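## Task

Put exactly three complete trigger pulls of spray on the yellow sign on the cabinet door, with nearly all the spray landing on the sign. A complete pull means squeezing the trigger fully in and then releasing it. Spraying from roughly a hand's width away, aimed at the centre of the sign, keeps the spray from missing. The spray appears as pale droplets where it hits. Any spray beyond three pulls, whether on the sign or the door, counts against you, and a whole extra pull means failure. Afterwards, stand the bottle upright again in its original spot. The result must hold without the robot supporting anything, so release the bottle and move the hand away. Nothing may end up off the table.

## Robot and tools

Robot: the upper body of a humanoid on a stand beyond the table's -x edge. Only the right arm and its five-motor-group hand move. The body faces roughly +x and may be slightly turned or tilted.

Scene frame: z = 0 is the table top and +z is up; +x runs across the table away from the robot; the robot's right side is toward -y. The table's near edge is at x = 0.18 m. The origin sits near the pelvis, which is 0.01 to 0.14 m above the table. The right shoulder is about 0.28 m above the pelvis, 0.14 m toward -y and 0.06 m toward +x, and the hand point cannot get farther than 0.54 m from it. Reported positions become less accurate at long reach.

Hand point and its axes: a point 0.06 m in front of the palm, where thumb tip and two fingertips meet in a pinch. Its +y axis leaves the palm face (the thumb side, so anything grasped lies toward +y), +z runs along straightened fingers, +x runs across the palm from the index finger toward the middle finger. Flat fingers extend 0.095 m past the point along +z; the thumb tip is 0.035 m past it along +y. For a top grasp, turn the hand so +y faces down. The wrist camera and its clamp on the index side can collide with things.

Tool execute_actions, argument actions: a list of up to 15 actions. Each action is a list of up to 15 rows; each row is one control step of 1/30 s, and if fewer than 15 rows are given the last row is held for the remaining steps. An empty list just returns state and images. Each row has 13 numbers, all in [-1, 1], for the right arm only, in this order: dx, dy, dz, rx, ry, rz, thumb_0, thumb_1, thumb_2, middle_0, middle_1, index_0, index_1.
- dx, dy, dz, rx, ry, rz: an offset, not a pose, expressed in the hand point's own axes and measured from the hand point's measured pose at the start of that action (for the first action in a call, from the last pose reported in this scene). Every row refers to that same start, not to the row before. Scale: 1.0 = 0.6 m for translation and 180 degrees for rotation; rx, ry, rz form a single rotation vector.
- The seven hand numbers are absolute goal angles, each mapped linearly between its hinge stops. thumb_0 (+60 deg at +1, -60 deg at -1) swivels the thumb without closing it: toward +1 a bent thumb points at the middle finger, toward -1 at the index. For the other six, +1 is open and -1 closed: thumb_1 runs +35 to -60 deg (straight near +0.26), thumb_2 0 to -100 deg; finger _0 joints bend at the knuckle toward the thumb (0 to +90 deg), _1 joints bend the tip link (0 to +100 deg). Squeezing a trigger means driving the relevant finger goals toward -1, then back toward +1 to release.

Motion limits: each step, the commanded pose is clamped to within 70 mm and 16 degrees of the measured pose, then reached by damped inverse kinematics, favouring position over orientation. After an action the arm continues only to the last clamped pose, so large moves need several actions. The arm lags its command, and actions batched in one call overlap, so long sequences tend to fall short. Joint target speed is capped at 2.4 rad/s, reached in 0.1 s.

Gripping: each finger motor acts like a soft spring toward its goal, pressing only while the goal lies past the contact surface. Goals that jump make free fingers snap quickly. A hinge will not start moving until its goal is about 0.06 to 0.07 away on the command scale (0.17 for thumb_0), and it stops about that short. To keep a grip, resend the values in hand_goal; sending values equal to hand_position may loosen it; opening past hand_position releases.

Result lines: end_effector_position (m) and end_effector_quat_wxyz give the hand point pose in the scene frame. Hand target is the pose the controller is currently driving toward. hand_goal, hand_position and hand_torque_nm list the seven hand values in command order (torque in N m, positive toward -1, reflecting goal-position gap rather than felt force). Joint positions and torques are raw readings with per-unit offsets, scaling and noise. "pose unreachable" means a clearance check altered or blocked the command. Joint ranges (rad): shoulder pitch -1.600 to 0.500, shoulder roll -1.600 to 0.000, shoulder yaw -1.300 to 1.300, elbow -1.047 to 2.094, wrist roll -1.972 to 1.972, wrist pitch -1.614 to 1.614, wrist yaw -1.614 to 1.614.

Faults: if contact torque hits a joint's load limit (23.7 N m for shoulder and elbow joints and wrist roll; 4.75 N m for wrist pitch and yaw, including held weight), the arm halts 10 s and the rest of the call is dropped. Holding loads heats motors; a MOTOR HOT line appears from 90 °C, and at 120 °C an OVER-TEMPERATURE FAULT drops the arm. While you compose a reply the robot keeps holding its last command.

Tool zoom_image: camera is cam_high, cam_low or cam_wrist (each 504x504); region is [x0, y0, x1, y1] in that image's pixels, origin top-left, at most 504 by 504. Use it to check drops on the sign.

Tool finished_scene: argument scene, the number of the current scene. It ends that scene irreversibly after the last command has been held, and reports success and the next task.

Avoid: dropping or tipping the bottle, pushing hard on the cabinet or table, knocking anything off the table, spraying more than the required pulls, and leaving the hand touching the bottle at the end.

Each tool is called after "Request:" as name([rows], argument=value, ...), one row to a line, values as JSON.

## Session

Request:
execute_actions(actions=[])

Scene clock: 0.00 s.
end_effector_position=(+0.2753, -0.2814, +0.3129) hand_goal=(+0.000, +0.263, +1.000, +1.000, +1.000, +1.000, +1.000) hand_position=(+0.000, +0.263, +1.000, +1.000, +1.000, +1.000, +1.000) hand_torque_nm=(+0.00, +0.00, +0.00, +0.00, +0.00, +0.00, +0.00) end_effector_quat_wxyz=(+0.668, -0.507, +0.424, -0.342)
Joint positions: [ 0.188 -1.006 -0.786 -0.132  0.074 -0.616  0.468]
Joint velocities: [ 0.005  0.    -0.003 -0.003 -0.008  0.     0.   ]
Joint torques (N m, as the arm reports them, + toward a larger angle): no reading
Hand target: +0.275, -0.281, +0.313; +0.668, -0.507, +0.424, -0.342

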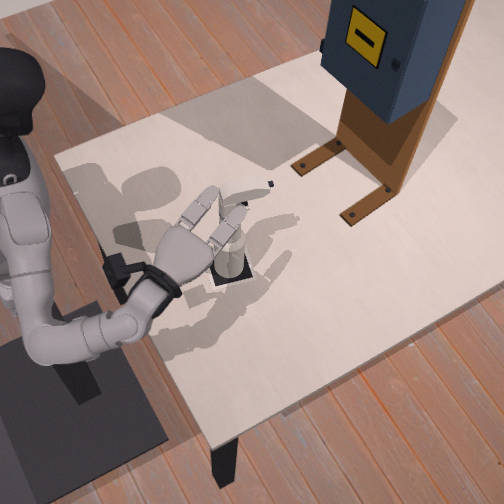

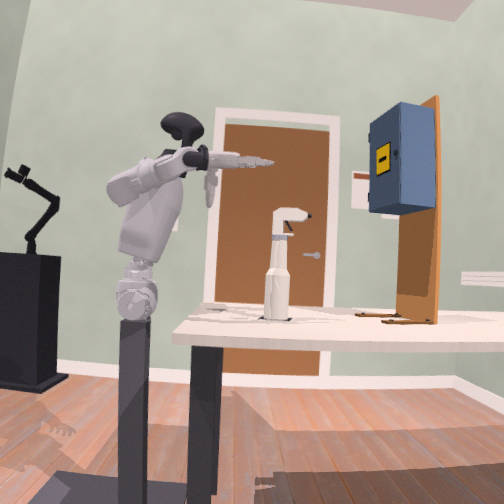

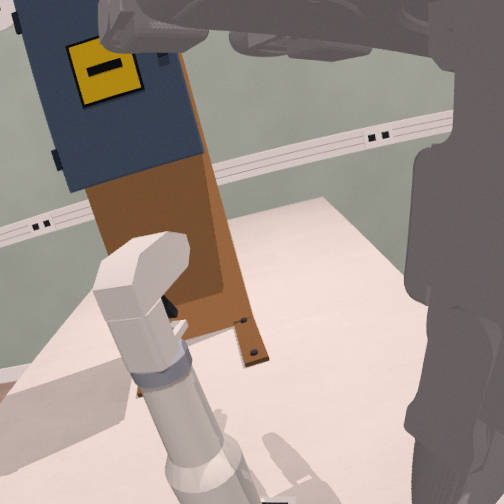

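Request:
zoom_image(camera="cam_high", region=[140, 130, 340, 330])

Request:
zoom_image(camera="cam_low", region=[230, 190, 360, 330])

Region (140, 130, 340, 330) of cam_high's 504x504 image, scaled by 2.520, with more detail than that image has.

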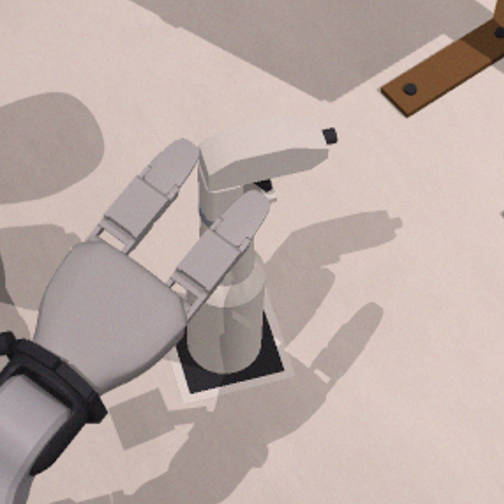

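Region (230, 190, 360, 330) of cam_low's 504x504 image, scaled by 3.600, with more detail than that image has; it fills the left 468 columns of this view, and the rest is white.

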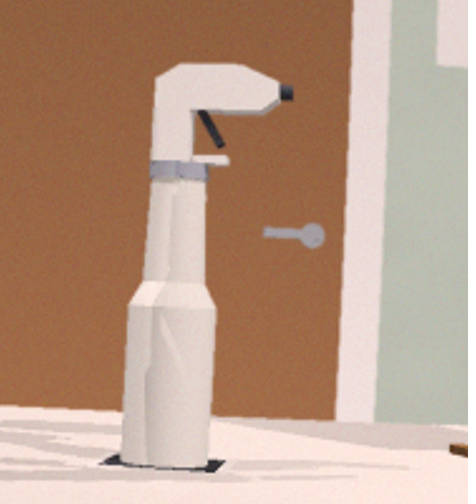

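Request:
execute_actions([
  [[-0.001,0.006,0,0.005,0.006,0.013,0.1,0.263,1,1,1,1,1],[-0.002,0.015,0.001,0.012,0.014,0.033,0.2,0.263,1,1,1,1,1],[-0.003,0.026,0.002,0.022,0.026,0.06,0.3,0.263,1,1,1,1,1],[-0.004,0.038,0.003,0.032,0.037,0.088,0.4,0.263,1,1,1,1,1],[-0.006,0.05,0.004,0.042,0.049,0.116,0.5,0.263,1,1,1,1,1],[-0.007,0.062,0.005,0.053,0.061,0.144,0.6,0.263,1,1,1,1,1],[-0.009,0.074,0.006,0.063,0.073,0.172,0.7,0.263,1,1,1,1,1],[-0.01,0.087,0.007,0.073,0.085,0.2,0.8,0.263,1,1,1,1,1],[-0.011,0.099,0.007,0.083,0.097,0.228,0.85,0.263,1,1,1,1,1],[-0.013,0.111,0.008,0.094,0.109,0.256,0.85,0.263,1,1,1,1,1],[-0.014,0.123,0.009,0.104,0.121,0.284,0.85,0.263,1,1,1,1,1],[-0.016,0.135,0.01,0.114,0.133,0.312,0.85,0.263,1,1,1,1,1],[-0.017,0.148,0.011,0.125,0.145,0.34,0.85,0.263,1,1,1,1,1],[-0.019,0.16,0.012,0.135,0.157,0.37,0.85,0.263,1,1,1,1,1],[-0.02,0.173,0.013,0.146,0.17,0.399,0.85,0.263,1,1,1,1,1]],
])

Scene clock: 1.83 s.
end_effector_position=(+0.2745, -0.2536, +0.2287) hand_goal=(+0.850, +0.263, +1.000, +1.000, +1.000, +1.000, +1.000) hand_position=(+0.714, +0.263, +1.000, +1.000, +1.000, +1.000, +1.000) hand_torque_nm=(-0.26, +0.00, +0.00, +0.00, +0.00, +0.00, +0.00) end_effector_quat_wxyz=(+0.726, -0.129, +0.649, -0.188)
Joint positions: [ 0.215 -0.531 -0.499 -0.181  0.279 -0.267  0.258]
Joint velocities: [ 0.002  1.206  0.632  0.146  0.508  0.561 -0.469]
Joint torques (N m, as the arm reports them, + toward a larger angle): [-0.42 -2.45 -2.6  -2.61  0.97 -0.57 -0.26]
Hand target: +0.274, -0.247, +0.209; +0.715, -0.048, +0.681, -0.153
Off the commanded pose: 0.018 m, 28 deg; orientation clipped at the last step of the last action.

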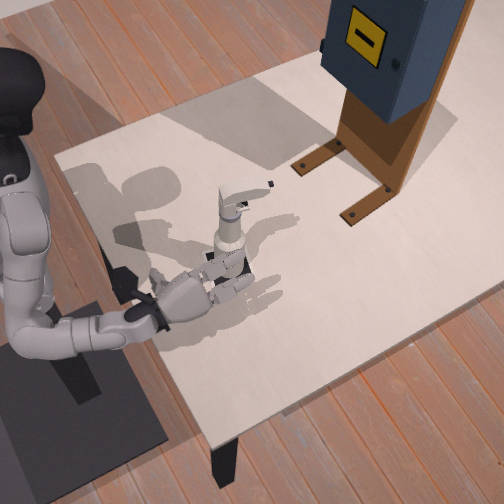

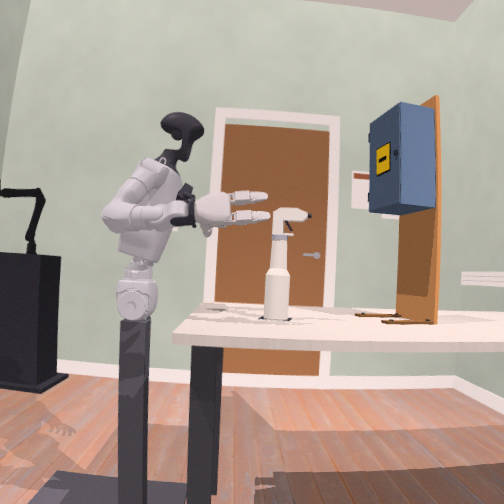

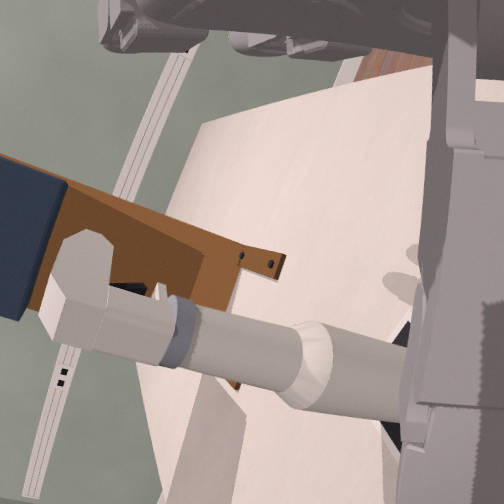

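Request:
execute_actions(actions=[])

Scene clock: 1.87 s.
end_effector_position=(+0.2743, -0.2507, +0.2213) hand_goal=(+0.850, +0.263, +1.000, +1.000, +1.000, +1.000, +1.000) hand_position=(+0.714, +0.263, +1.000, +1.000, +1.000, +1.000, +1.000) hand_torque_nm=(-0.26, +0.00, +0.00, +0.00, +0.00, +0.00, +0.00) end_effector_quat_wxyz=(+0.723, -0.098, +0.662, -0.174)
Joint positions: [ 0.215 -0.492 -0.479 -0.174  0.295 -0.25   0.243]
Joint velocities: [-0.014  1.143  0.558  0.249  0.446  0.495 -0.412]
Joint torques (N m, as the arm reports them, + toward a larger angle): [-0.45 -2.76 -2.6  -2.75  0.84 -0.62 -0.21]
Hand target: +0.274, -0.247, +0.209; +0.715, -0.048, +0.681, -0.153
Off the commanded pose: 0.012 m, 24 deg; orientation clipped at the last step of the last action.

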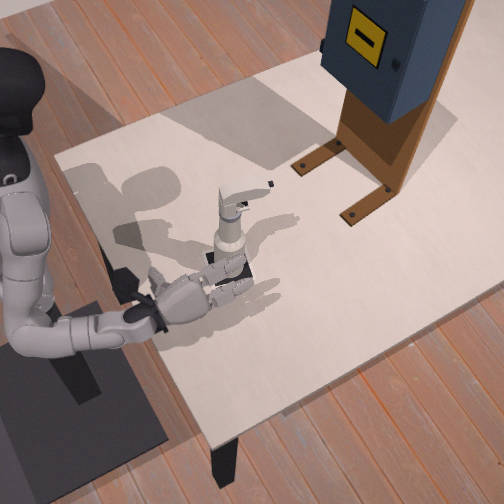

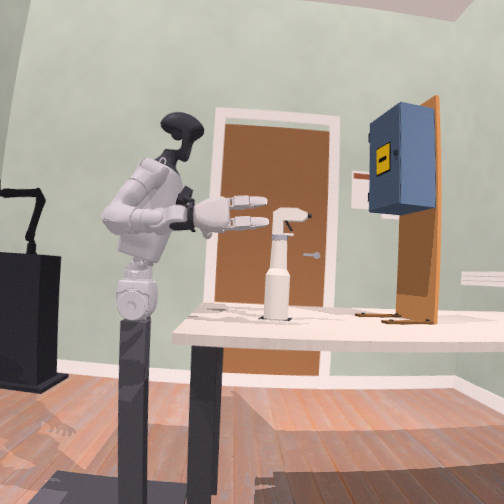

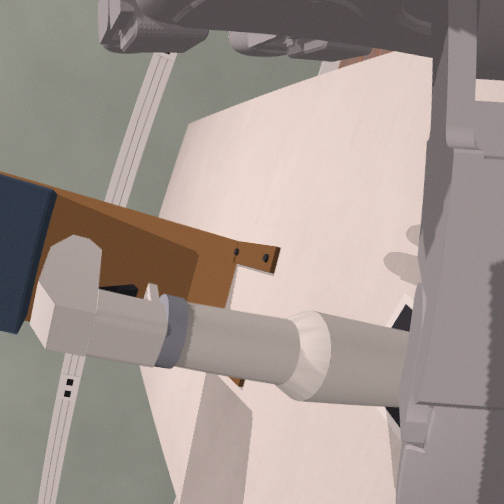

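Request:
execute_actions([
  [[0.014,0.017,0.002,0.014,0.014,0.04,0.85,0.263,1,1,1,1,1],[0.011,0.024,0.005,0.017,0.017,0.048,0.85,0.263,1,1,1,1,1],[0.007,0.033,0.01,0.02,0.02,0.057,0.85,0.263,1,1,1,1,1],[0.002,0.043,0.015,0.023,0.023,0.066,0.85,0.263,1,1,1,1,1],[-0.003,0.053,0.02,0.027,0.027,0.076,0.85,0.263,1,1,1,1,1],[-0.008,0.063,0.026,0.03,0.03,0.086,0.85,0.263,1,1,1,1,1],[-0.013,0.073,0.031,0.034,0.034,0.096,0.85,0.263,1,1,1,1,1],[-0.018,0.083,0.037,0.037,0.037,0.105,0.85,0.263,1,1,1,1,1],[-0.022,0.093,0.042,0.04,0.04,0.112,0.85,0.263,1,1,1,1,1],[-0.026,0.102,0.047,0.041,0.041,0.117,0.85,0.263,1,1,1,1,1],[-0.029,0.108,0.05,0.042,0.042,0.119,0.85,0.263,1,1,1,1,1],[-0.03,0.112,0.052,0.042,0.042,0.119,0.85,0.263,1,1,1,1,1]],
])

Request:
zoom_image(camera="cam_high", region=[140, 130, 340, 330])

Request:
zoom_image(camera="cam_low", region=[200, 190, 340, 330])

Scene clock: 2.87 s.
end_effector_position=(+0.3083, -0.1806, +0.2126) hand_goal=(+0.850, +0.263, +1.000, +1.000, +1.000, +1.000, +1.000) hand_position=(+0.714, +0.263, +1.000, +1.000, +1.000, +1.000, +1.000) hand_torque_nm=(-0.26, +0.00, +0.00, +0.00, +0.00, +0.00, +0.00) end_effector_quat_wxyz=(+0.699, +0.082, +0.706, -0.078)
Joint positions: [ 0.117 -0.228 -0.239 -0.364  0.308  0.069 -0.039]
Joint velocities: [-0.094  0.041  0.077 -0.058 -0.077  0.149 -0.175]
Joint torques (N m, as the arm reports them, + toward a larger angle): [-0.75 -1.44 -1.87 -3.6   0.44 -0.75 -0.07]
Hand target: +0.309, -0.183, +0.212; +0.696, +0.084, +0.708, -0.086
Off the commanded pose: 0.007 m, 1 deg.

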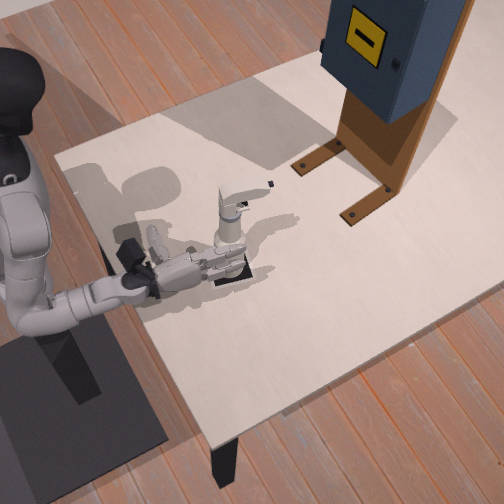

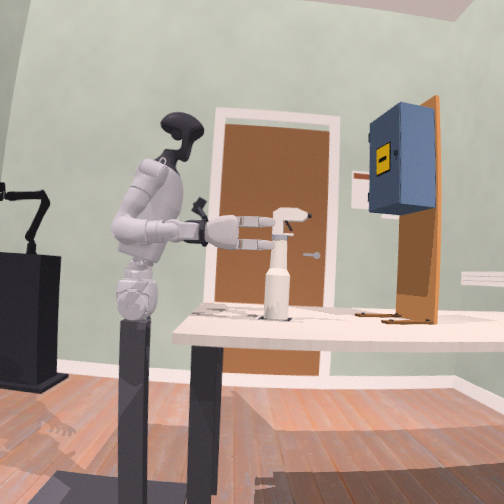

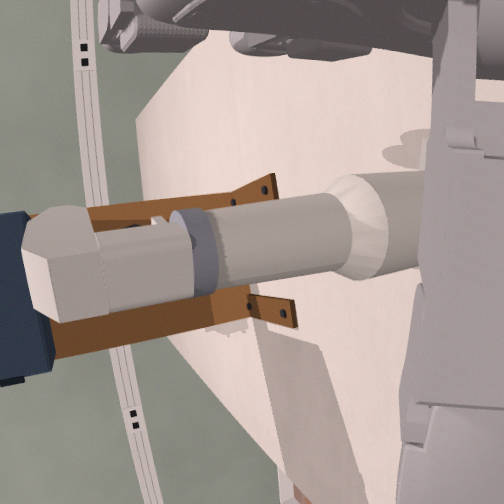

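Region (140, 130, 340, 330) of cam_high's 504x504 image, scaled by 2.520, with more detail than that image has.

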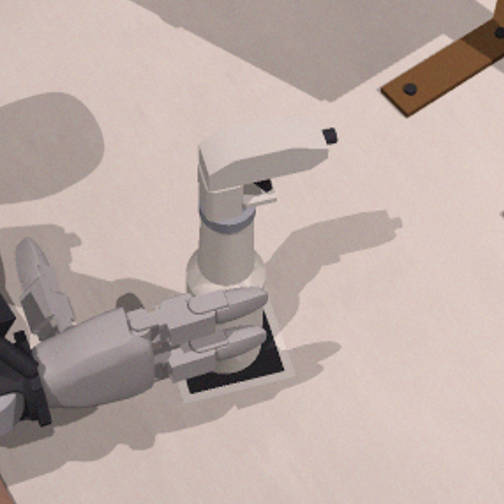

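Region (200, 190, 340, 330) of cam_low's 504x504 image, scaled by 3.600, with more detail than that image has.

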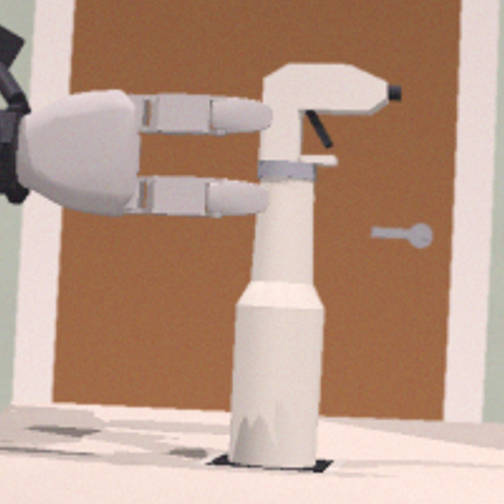

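Request:
execute_actions([
  [[0,0,0.006,0,0,0,0.85,0.263,1,1,1,1,1],[-0.001,0.004,0.015,0,0,0,0.85,0.263,1,1,1,1,1],[-0.002,0.009,0.028,0,0,0,0.85,0.263,1,1,1,1,1],[-0.003,0.014,0.043,0,0,0,0.85,0.263,1,1,1,1,1],[-0.004,0.02,0.058,0,0,0,0.85,0.263,1,1,1,1,1],[-0.005,0.026,0.073,0,0,0,0.85,0.263,1,1,1,1,1],[-0.006,0.032,0.088,0,0,0,0.85,0.263,1,1,1,1,1],[-0.007,0.038,0.103,0,0,0,0.85,0.263,1,1,1,1,1],[-0.007,0.044,0.118,0,0,0,0.85,0.263,1,1,1,1,1],[-0.007,0.049,0.132,0,0,0,0.85,0.263,1,1,1,1,1],[-0.007,0.053,0.144,0,0,0,0.85,0.263,1,1,1,1,1],[-0.007,0.056,0.153,0,0,0,0.85,0.263,1,1,1,1,1],[-0.007,0.058,0.16,0,0,0,0.85,0.263,1,1,1,1,1]],
])

Scene clock: 3.87 s.
end_effector_position=(+0.4025, -0.1595, +0.2213) hand_goal=(+0.850, +0.263, +1.000, +1.000, +1.000, +1.000, +1.000) hand_position=(+0.714, +0.263, +1.000, +1.000, +1.000, +1.000, +1.000) hand_torque_nm=(-0.26, +0.00, +0.00, +0.00, +0.00, +0.00, +0.00) end_effector_quat_wxyz=(+0.699, +0.080, +0.707, -0.071)
Joint positions: [-0.351 -0.247 -0.17  -0.018  0.235  0.163 -0.127]
Joint velocities: [-0.759  0.009  0.041  0.991 -0.109 -0.295  0.   ]
Joint torques (N m, as the arm reports them, + toward a larger angle): [-2.59 -1.33 -1.29 -3.26  0.36 -0.91  0.03]
Hand target: +0.408, -0.160, +0.216; +0.696, +0.081, +0.709, -0.074
Off the commanded pose: 0.013 m, 1 deg.

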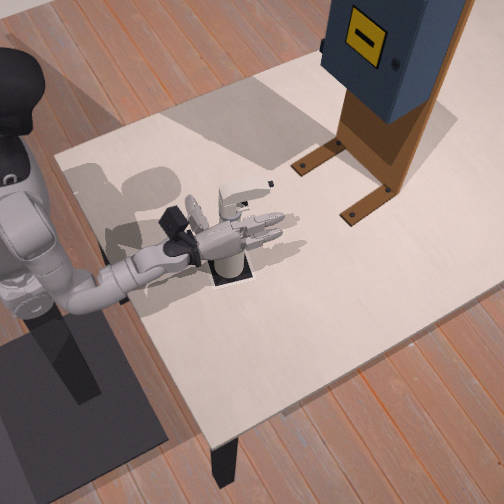

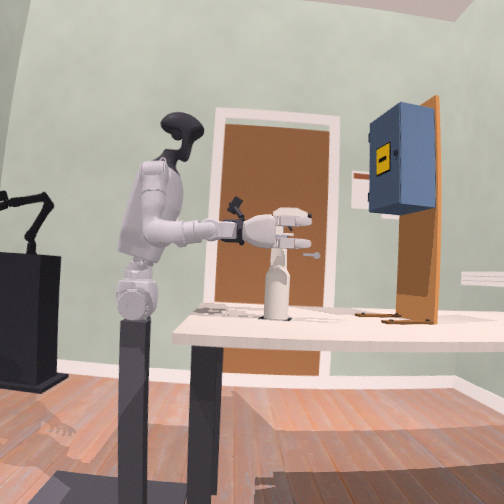

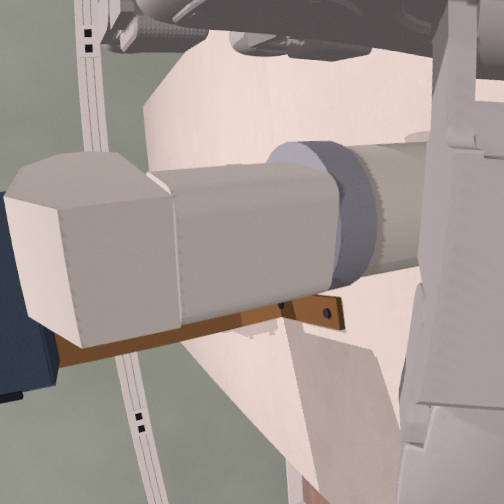

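Request:
execute_actions(actions=[])

Request:
zoom_image(camera="cam_high", region=[140, 130, 340, 330])

Request:
zoom_image(camera="cam_low", region=[200, 190, 340, 330])

Scene clock: 4.03 s.
end_effector_position=(+0.4084, -0.1600, +0.2182) hand_goal=(+0.850, +0.263, +1.000, +1.000, +1.000, +1.000, +1.000) hand_position=(+0.714, +0.263, +1.000, +1.000, +1.000, +1.000, +1.000) hand_torque_nm=(-0.26, +0.00, +0.00, +0.00, +0.00, +0.00, +0.00) end_effector_quat_wxyz=(+0.697, +0.082, +0.708, -0.073)
Joint positions: [-0.38  -0.247 -0.169  0.035  0.23   0.142 -0.127]
Joint velocities: [ 0.046  0.    -0.009  0.049 -0.006  0.     0.   ]
Joint torques (N m, as the arm reports them, + toward a larger angle): [-3.33 -1.48 -1.26 -3.62  0.56 -0.91  0.11]
Hand target: +0.408, -0.160, +0.216; +0.696, +0.081, +0.709, -0.074
Off the commanded pose: 0.009 m, 1 deg.

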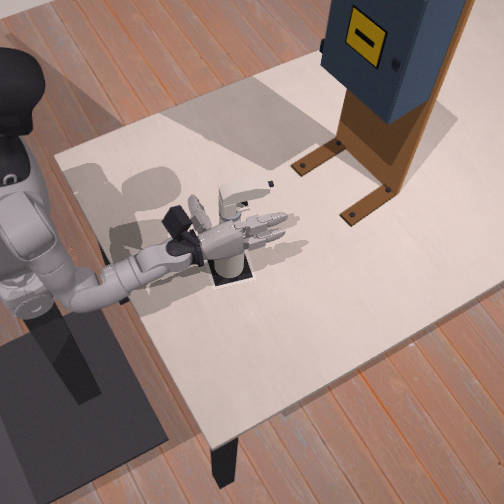

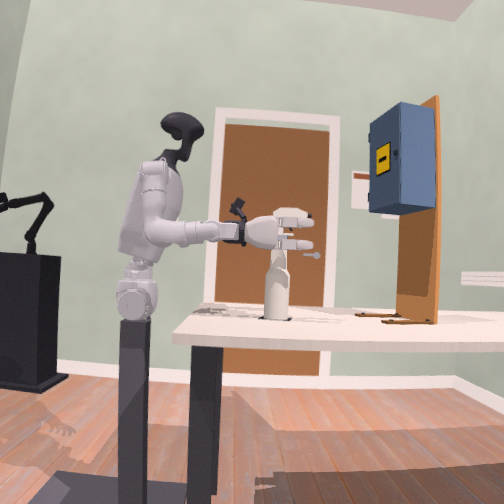

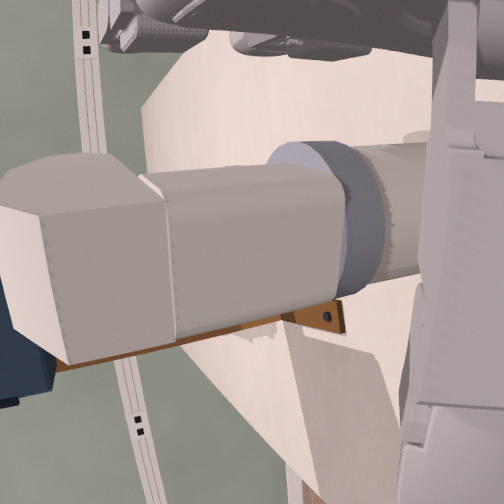

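Region (140, 130, 340, 330) of cam_high's 504x504 image, scaled by 2.520, with more detail than that image has.

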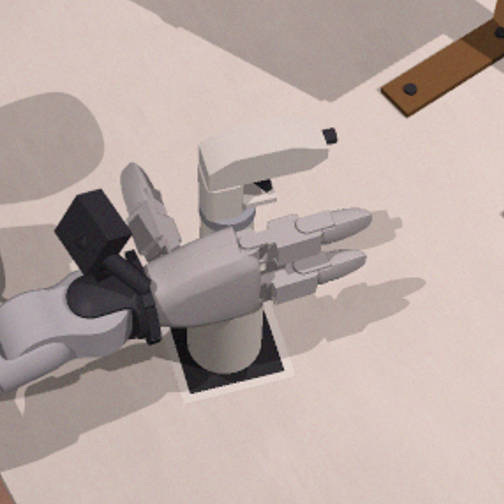

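Region (200, 190, 340, 330) of cam_low's 504x504 image, scaled by 3.600, with more detail than that image has.

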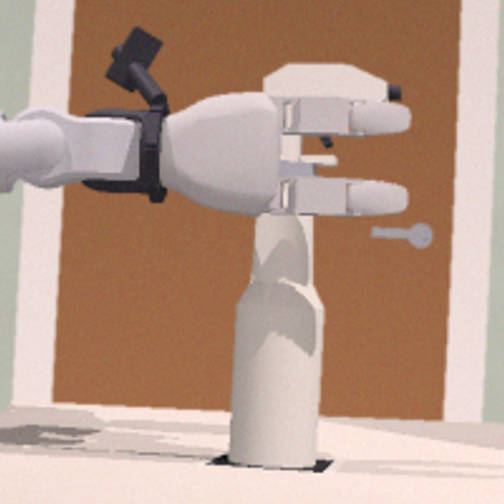

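Request:
execute_actions([
  [[0.005,0.002,0.001,0,0,0,0.85,0.263,1,1,1,1,1],[0.009,0.005,0.003,0,0,0,0.85,0.263,1,1,1,1,1],[0.013,0.009,0.005,0,0,0,0.85,0.263,1,1,1,1,1],[0.017,0.014,0.007,0,0,0,0.85,0.263,1,1,1,1,1],[0.02,0.019,0.009,0,0,0,0.85,0.263,1,1,1,1,1],[0.02,0.024,0.011,0,0,0,0.85,0.263,1,1,1,1,1],[0.02,0.029,0.013,0,0,0,0.85,0.263,1,1,1,1,1],[0.02,0.034,0.013,0,0,0,0.85,0.263,1,1,1,1,1],[0.02,0.038,0.013,0,0,0,0.85,0.263,1,1,1,1,1]],
])

Request:
zoom_image(camera="cam_high", region=[140, 130, 340, 330])

Request:
zoom_image(camera="cam_low", region=[200, 190, 340, 330])

Scene clock: 5.13 s.
end_effector_position=(+0.4197, -0.1371, +0.2070) hand_goal=(+0.850, +0.263, +1.000, +1.000, +1.000, +1.000, +1.000) hand_position=(+0.714, +0.263, +1.000, +1.000, +1.000, +1.000, +1.000) hand_torque_nm=(-0.26, +0.00, +0.00, +0.00, +0.00, +0.00, +0.00) end_effector_quat_wxyz=(+0.698, +0.081, +0.708, -0.069)
Joint positions: [-0.437 -0.186 -0.117  0.152  0.177  0.061 -0.168]
Joint velocities: [-0.006 -0.006 -0.005  0.014  0.003  0.    -0.009]
Joint torques (N m, as the arm reports them, + toward a larger angle): [-3.77 -1.39 -1.15 -3.45  0.37 -0.87  0.02]
Hand target: +0.420, -0.138, +0.206; +0.697, +0.081, +0.709, -0.073
Off the commanded pose: 0.003 m, 0 deg.

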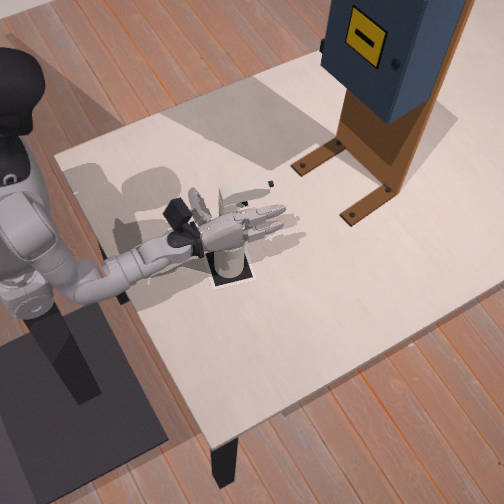

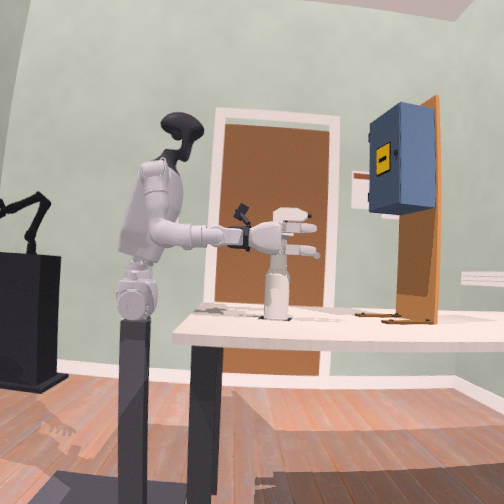

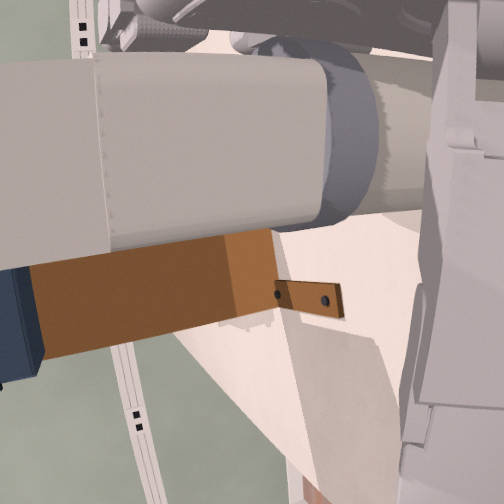

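Region (140, 130, 340, 330) of cam_high's 504x504 image, scaled by 2.520, with more detail than that image has.

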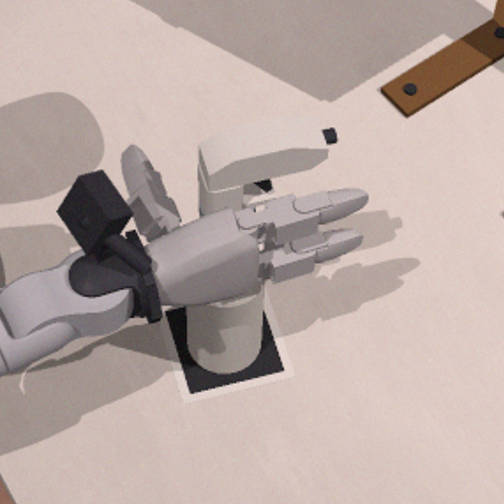

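Region (200, 190, 340, 330) of cam_low's 504x504 image, scaled by 3.600, with more detail than that image has.

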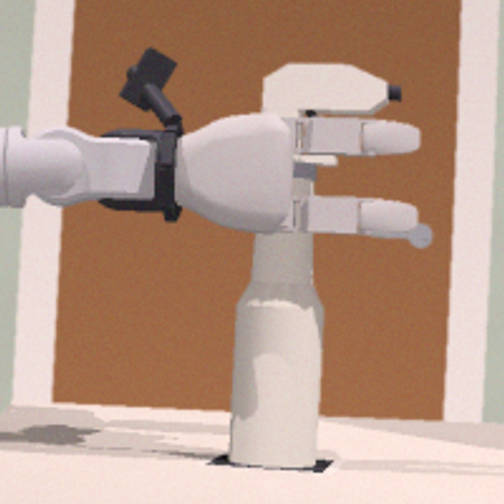

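Request:
execute_actions([
  [[-0.002,0,0,0,0,0,0.85,0.25,0.9,0.9,0.9,1,1],[-0.004,0,0,0,0,0,0.85,0.23,0.8,0.8,0.8,1,1],[-0.006,0,0,0,0,0,0.85,0.21,0.7,0.7,0.7,1,1],[-0.007,0,0,0,0,0,0.85,0.19,0.6,0.6,0.6,1,1],[-0.007,0,0,0,0,0,0.85,0.17,0.5,0.5,0.5,1,1],[-0.007,0,0,0,0,0,0.85,0.15,0.4,0.4,0.4,1,1],[-0.007,0,0,0,0,0,0.85,0.1,0.32,0.3,0.28,1,1],[-0.007,0,0,0,0,0,0.85,0.04,0.24,0.22,0.16,1,1],[-0.007,0,0,0,0,0,0.85,-0.02,0.16,0.16,0.04,1,1],[-0.007,0,0,0,0,0,0.85,-0.08,0.08,0.11,-0.08,1,1],[-0.007,0,0,0,0,0,0.85,-0.14,0,0.06,-0.18,1,1],[-0.007,0,0,0,0,0,0.85,-0.2,-0.08,0.01,-0.28,1,1],[-0.007,0,0,0,0,0,0.85,-0.26,-0.16,-0.04,-0.38,1,1],[-0.007,0,0,0,0,0,0.85,-0.32,-0.24,-0.09,-0.45,1,1],[-0.007,0,0,0,0,0,0.85,-0.38,-0.32,-0.14,-0.5,1,1]],
  [[0,0,0,0,0,0,0.85,-0.44,-0.38,-0.19,-0.5,1,1],[0,0,0,0,0,0,0.85,-0.5,-0.4,-0.25,-0.5,1,1],[0,0,0,0,0,0,0.85,-0.5,-0.4,-0.25,-0.5,1,1],[0,0,0,0,0,0,0.85,-0.54,-0.44,-0.28,-0.58,1,1],[0,0,0,0,0,0,0.85,-0.58,-0.48,-0.31,-0.66,1,1],[0,0,0,0,0,0,0.85,-0.62,-0.52,-0.34,-0.74,1,1],[0,0,0,0,0,0,0.85,-0.66,-0.56,-0.37,-0.82,1,1],[0,0,0,0,0,0,0.85,-0.7,-0.6,-0.4,-0.9,1,1],[0,0,0,0,0,0,0.85,-0.74,-0.63,-0.44,-1,1,1],[0,0,0,0,0,0,0.85,-0.78,-0.66,-0.48,-1,1,1],[0,0,0,0,0,0,0.85,-0.8,-0.7,-0.52,-1,1,1]],
])

Request:
zoom_image(camera="cam_high", region=[140, 130, 340, 330])

Request:
zoom_image(camera="cam_low", region=[200, 190, 340, 330])

Scene clock: 6.60 s.
end_effector_position=(+0.4200, -0.1362, +0.2123) hand_goal=(+0.850, -0.800, -0.700, -0.520, -1.000, +1.000, +1.000) hand_position=(+0.758, -0.200, -0.225, +0.005, -0.629, +1.000, +1.000) hand_torque_nm=(-0.17, +0.76, +0.75, +0.75, +0.59, +0.00, +0.00) end_effector_quat_wxyz=(+0.700, +0.081, +0.707, -0.067)
Joint positions: [-0.439 -0.186 -0.119  0.124  0.178  0.087 -0.169]
Joint velocities: [-0.002 -0.002  0.002  0.     0.006  0.     0.   ]
Joint torques (N m, as the arm reports them, + toward a larger angle): [-3.64 -1.25 -0.99 -3.54  0.47 -0.76  0.09]
Hand target: +0.420, -0.137, +0.211; +0.698, +0.080, +0.709, -0.069
Off the commanded pose: 0.002 m, 0 deg.

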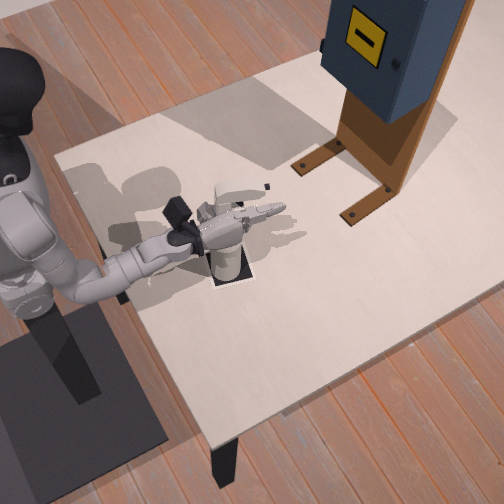

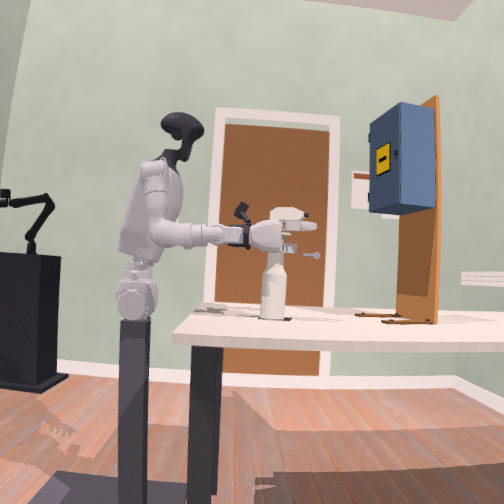

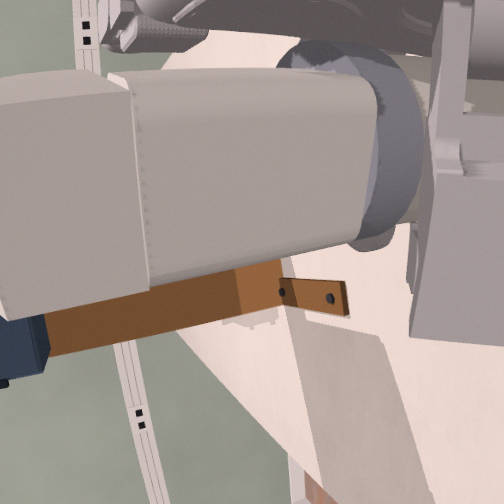

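Region (140, 130, 340, 330) of cam_high's 504x504 image, scaled by 2.520, with more detail than that image has.

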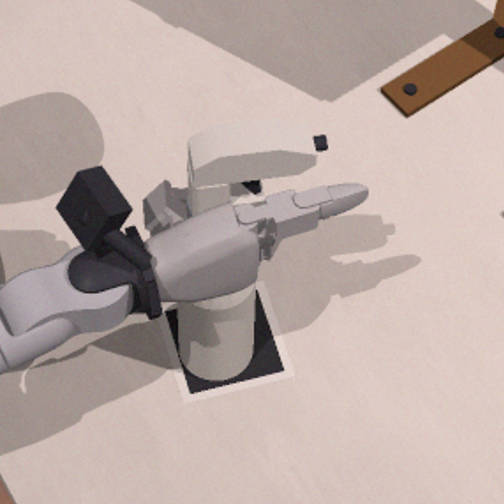

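Region (200, 190, 340, 330) of cam_low's 504x504 image, scaled by 3.600, with more detail than that image has.

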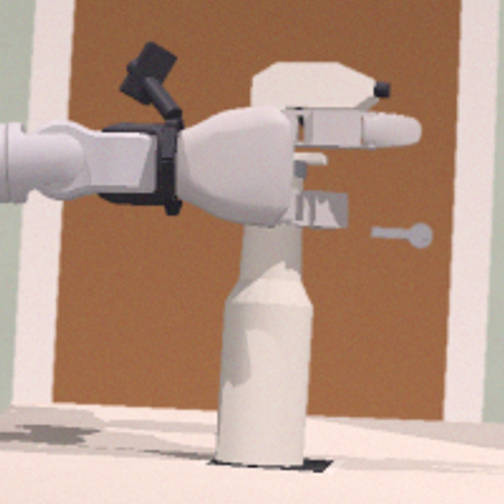

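Request:
execute_actions([
  [[-0.004,0,0,0,0,0,0.85,-0.8,-0.7,-0.52,-1,1,1],[-0.012,0,0,0,0,0,0.85,-0.8,-0.7,-0.52,-1,1,1],[-0.024,0,0,0,0,0,0.85,-0.8,-0.7,-0.52,-1,1,1],[-0.04,0,0,-0.003,0,0,0.85,-0.8,-0.7,-0.52,-1,1,1],[-0.056,0.002,0.002,-0.007,0,0,0.85,-0.8,-0.7,-0.52,-1,1,1],[-0.072,0.004,0.004,-0.011,0,0,0.85,-0.8,-0.7,-0.52,-1,1,1],[-0.088,0.006,0.007,-0.015,0,0,0.85,-0.8,-0.7,-0.52,-1,1,1],[-0.104,0.008,0.01,-0.019,0,0,0.85,-0.8,-0.7,-0.52,-1,1,1],[-0.12,0.01,0.013,-0.023,0,0,0.85,-0.8,-0.7,-0.52,-1,1,1],[-0.136,0.012,0.016,-0.027,0,0,0.85,-0.8,-0.7,-0.52,-1,1,1],[-0.152,0.014,0.02,-0.031,0,0,0.85,-0.8,-0.7,-0.52,-1,1,1],[-0.168,0.016,0.024,-0.035,0,0,0.85,-0.8,-0.7,-0.52,-1,1,1],[-0.184,0.018,0.028,-0.039,0,0,0.85,-0.8,-0.7,-0.52,-1,1,1],[-0.2,0.02,0.032,-0.043,0,0,0.85,-0.8,-0.7,-0.52,-1,1,1],[-0.214,0.022,0.036,-0.047,0,0,0.85,-0.8,-0.7,-0.52,-1,1,1]],
  [[-0.035,0.004,0.01,-0.01,0,0,0.85,-0.8,-0.7,-0.52,-1,1,1],[-0.045,0.007,0.017,-0.015,0,0,0.85,-0.8,-0.7,-0.52,-1,1,1],[-0.054,0.01,0.025,-0.02,0,0,0.85,-0.8,-0.7,-0.52,-1,1,1],[-0.062,0.013,0.033,-0.025,0,0,0.85,-0.8,-0.7,-0.52,-1,1,1],[-0.069,0.016,0.041,-0.03,0,0,0.85,-0.8,-0.7,-0.52,-1,1,1],[-0.075,0.019,0.049,-0.035,0,0,0.85,-0.8,-0.7,-0.52,-1,1,1],[-0.08,0.022,0.057,-0.04,0,0,0.85,-0.8,-0.7,-0.52,-1,1,1],[-0.083,0.025,0.065,-0.045,0,0,0.85,-0.8,-0.7,-0.52,-1,1,1],[-0.085,0.028,0.073,-0.05,0,0,0.85,-0.8,-0.7,-0.52,-1,1,1],[-0.085,0.031,0.081,-0.055,0,0,0.85,-0.8,-0.7,-0.52,-1,1,1],[-0.085,0.034,0.088,-0.06,0,0,0.85,-0.8,-0.7,-0.52,-1,1,1],[-0.085,0.036,0.094,-0.064,0,0,0.85,-0.8,-0.7,-0.52,-1,1,1],[-0.085,0.038,0.098,-0.067,0,0,0.85,-0.8,-0.7,-0.52,-1,1,1],[-0.085,0.04,0.1,-0.068,0,0,0.85,-0.8,-0.7,-0.52,-1,1,1]],
])

Scene clock: 8.20 s.
end_effector_position=(+0.4858, -0.1041, +0.3761) hand_goal=(+0.850, -0.800, -0.700, -0.520, -1.000, +1.000, +1.000) hand_position=(+0.764, -0.200, -0.225, +0.004, -0.630, +1.000, +1.000) hand_torque_nm=(-0.16, +0.76, +0.75, +0.75, +0.59, +0.00, +0.00) end_effector_quat_wxyz=(+0.715, -0.026, +0.697, +0.044)
Joint positions: [-1.126 -0.423 -0.143  0.307  0.335  0.584  0.066]
Joint velocities: [-0.6   -0.003  0.202  1.382 -0.15  -0.769  0.54 ]
Joint torques (N m, as the arm reports them, + toward a larger angle): [-6.72 -2.32 -1.81 -3.33  0.42 -1.11  0.16]
Hand target: +0.491, -0.102, +0.374; +0.714, -0.036, +0.698, +0.048
Off the commanded pose: 0.010 m, 2 deg.

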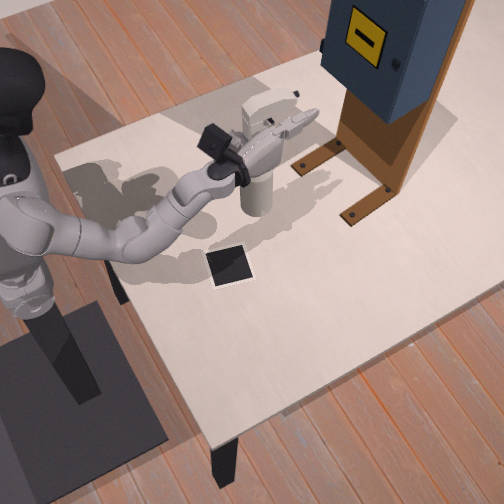

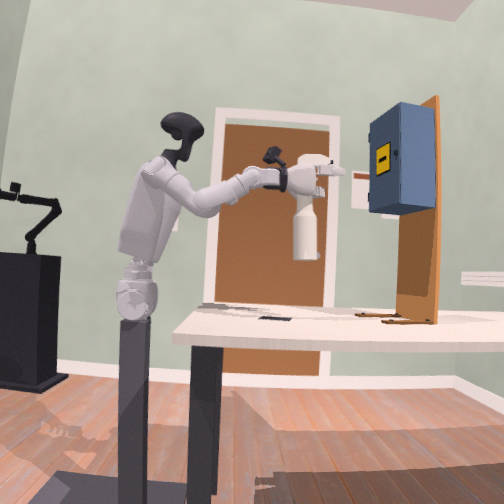

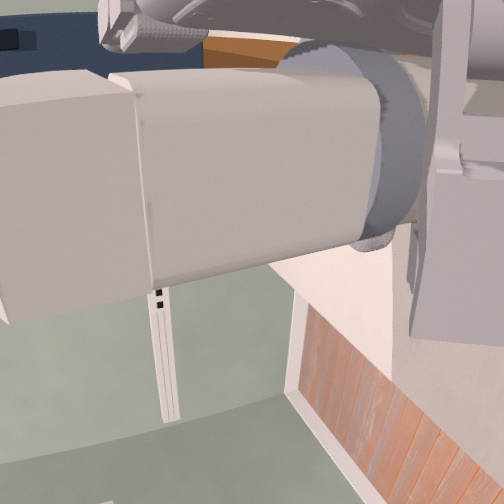

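Request:
execute_actions(actions=[])

Request:
zoom_image(camera="cam_high", region=[220, 0, 440, 220])

Request:
zoom_image(camera="cam_low", region=[270, 90, 450, 270])

Scene clock: 8.33 s.
end_effector_position=(+0.4907, -0.1015, +0.3750) hand_goal=(+0.850, -0.800, -0.700, -0.520, -1.000, +1.000, +1.000) hand_position=(+0.764, -0.200, -0.225, +0.004, -0.630, +1.000, +1.000) hand_torque_nm=(-0.16, +0.76, +0.75, +0.75, +0.59, +0.00, +0.00) end_effector_quat_wxyz=(+0.714, -0.034, +0.697, +0.052)
Joint positions: [-1.158 -0.423 -0.133  0.39   0.326  0.534  0.101]
Joint velocities: [-0.006  0.     0.005  0.08  -0.023 -0.075  0.043]
Joint torques (N m, as the arm reports them, + toward a larger angle): [-6.96 -2.49 -1.69 -3.46  0.66 -1.09  0.15]
Hand target: +0.491, -0.102, +0.374; +0.714, -0.036, +0.698, +0.048
Off the commanded pose: 0.009 m, 1 deg.

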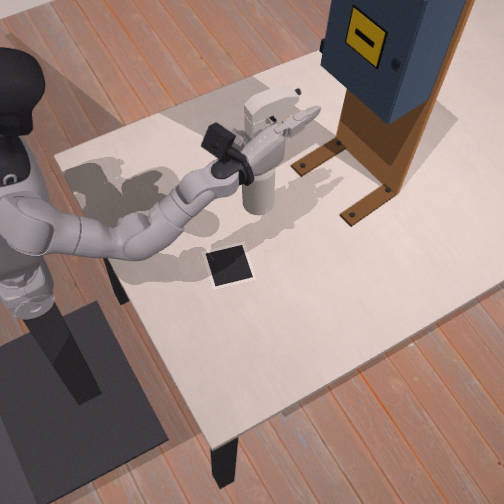

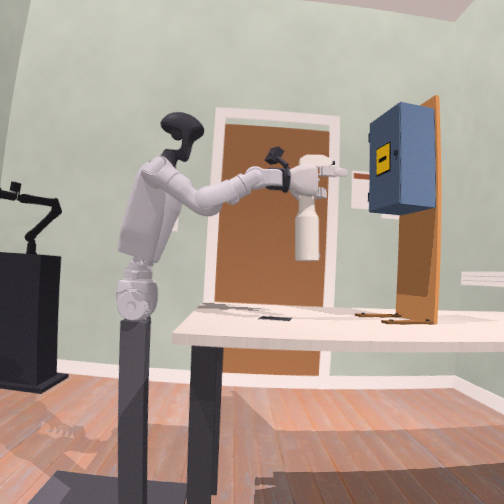

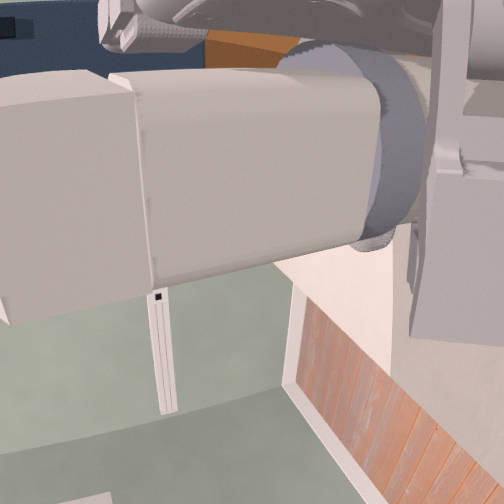

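Region (220, 0, 440, 220) of cam_high's 504x504 image, scaled by 2.291, with more detail than that image has.

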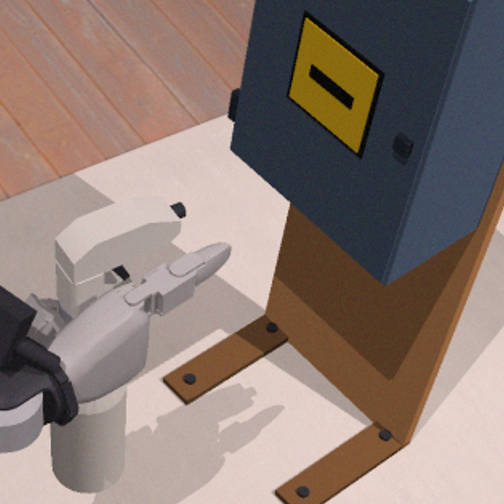

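Region (270, 90, 450, 270) of cam_low's 504x504 image, scaled by 2.800, with more detail than that image has.

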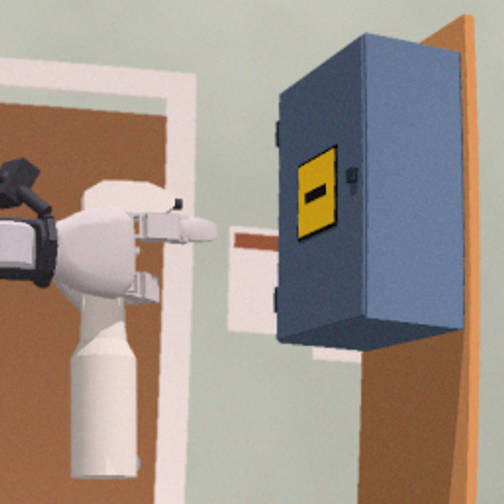

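Request:
execute_actions([
  [[-0.002,0.001,0.004,-0.001,0,0,0.85,-0.8,-0.7,-0.52,-1,1,1],[-0.006,0.002,0.01,-0.003,0,0,0.85,-0.8,-0.7,-0.52,-1,1,1],[-0.011,0.003,0.018,-0.006,0,0,0.85,-0.8,-0.7,-0.52,-1,1,1],[-0.016,0.004,0.027,-0.009,0,0,0.85,-0.8,-0.7,-0.52,-1,1,1],[-0.022,0.006,0.037,-0.012,0,0,0.85,-0.8,-0.7,-0.52,-1,1,1],[-0.028,0.007,0.047,-0.016,0,0,0.85,-0.8,-0.7,-0.52,-1,1,1],[-0.034,0.009,0.057,-0.019,0,0,0.85,-0.8,-0.7,-0.52,-1,1,1],[-0.04,0.01,0.067,-0.022,0,0,0.85,-0.8,-0.7,-0.52,-1,1,1],[-0.045,0.012,0.077,-0.026,0,0,0.85,-0.8,-0.7,-0.52,-1,1,1],[-0.05,0.013,0.086,-0.029,0,0,0.85,-0.8,-0.7,-0.52,-1,1,1],[-0.054,0.014,0.093,-0.031,0,0,0.85,-0.8,-0.7,-0.52,-1,1,1],[-0.057,0.015,0.098,-0.033,0,0,0.85,-0.8,-0.7,-0.52,-1,1,1],[-0.058,0.015,0.1,-0.033,0,0,0.85,-0.8,-0.7,-0.52,-1,1,1]],
])

Scene clock: 9.70 s.
end_effector_position=(+0.5347, -0.0801, +0.4153) hand_goal=(+0.850, -0.800, -0.700, -0.520, -1.000, +1.000, +1.000) hand_position=(+0.764, -0.200, -0.225, +0.004, -0.630, +1.000, +1.000) hand_torque_nm=(-0.16, +0.76, +0.75, +0.75, +0.59, +0.00, +0.00) end_effector_quat_wxyz=(+0.718, -0.024, +0.694, +0.044)
Joint positions: [-1.577 -0.385 -0.112  1.043  0.228  0.281  0.112]
Joint velocities: [-0.655  0.258 -0.012  1.264 -0.121 -1.063 -0.555]
Joint torques (N m, as the arm reports them, + toward a larger angle): [-7.11 -1.86 -1.35 -3.47  0.51 -1.09 -0.02]
Hand target: +0.541, -0.081, +0.410; +0.721, -0.005, +0.692, +0.032
Off the commanded pose: 0.015 m, 7 deg.
joint sent to its limit — the command would take joint 1 (shoulder pitch) past its lower limit, so that joint was sent only as far as its limit.

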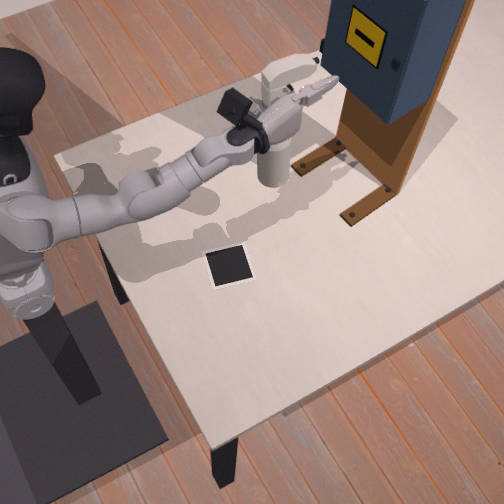

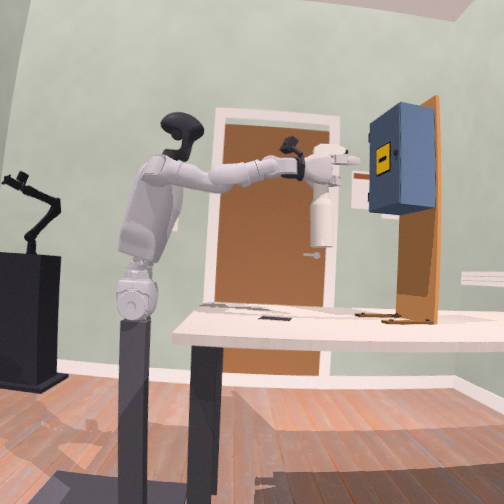

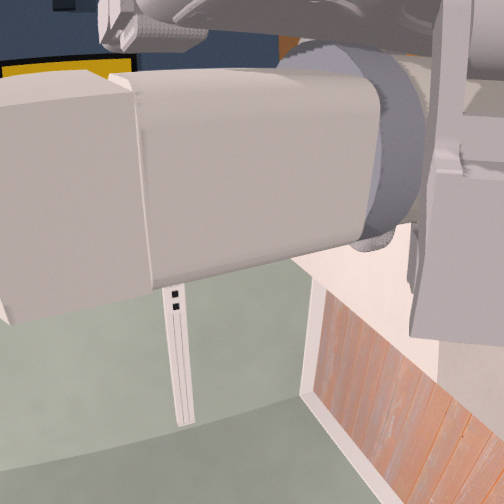

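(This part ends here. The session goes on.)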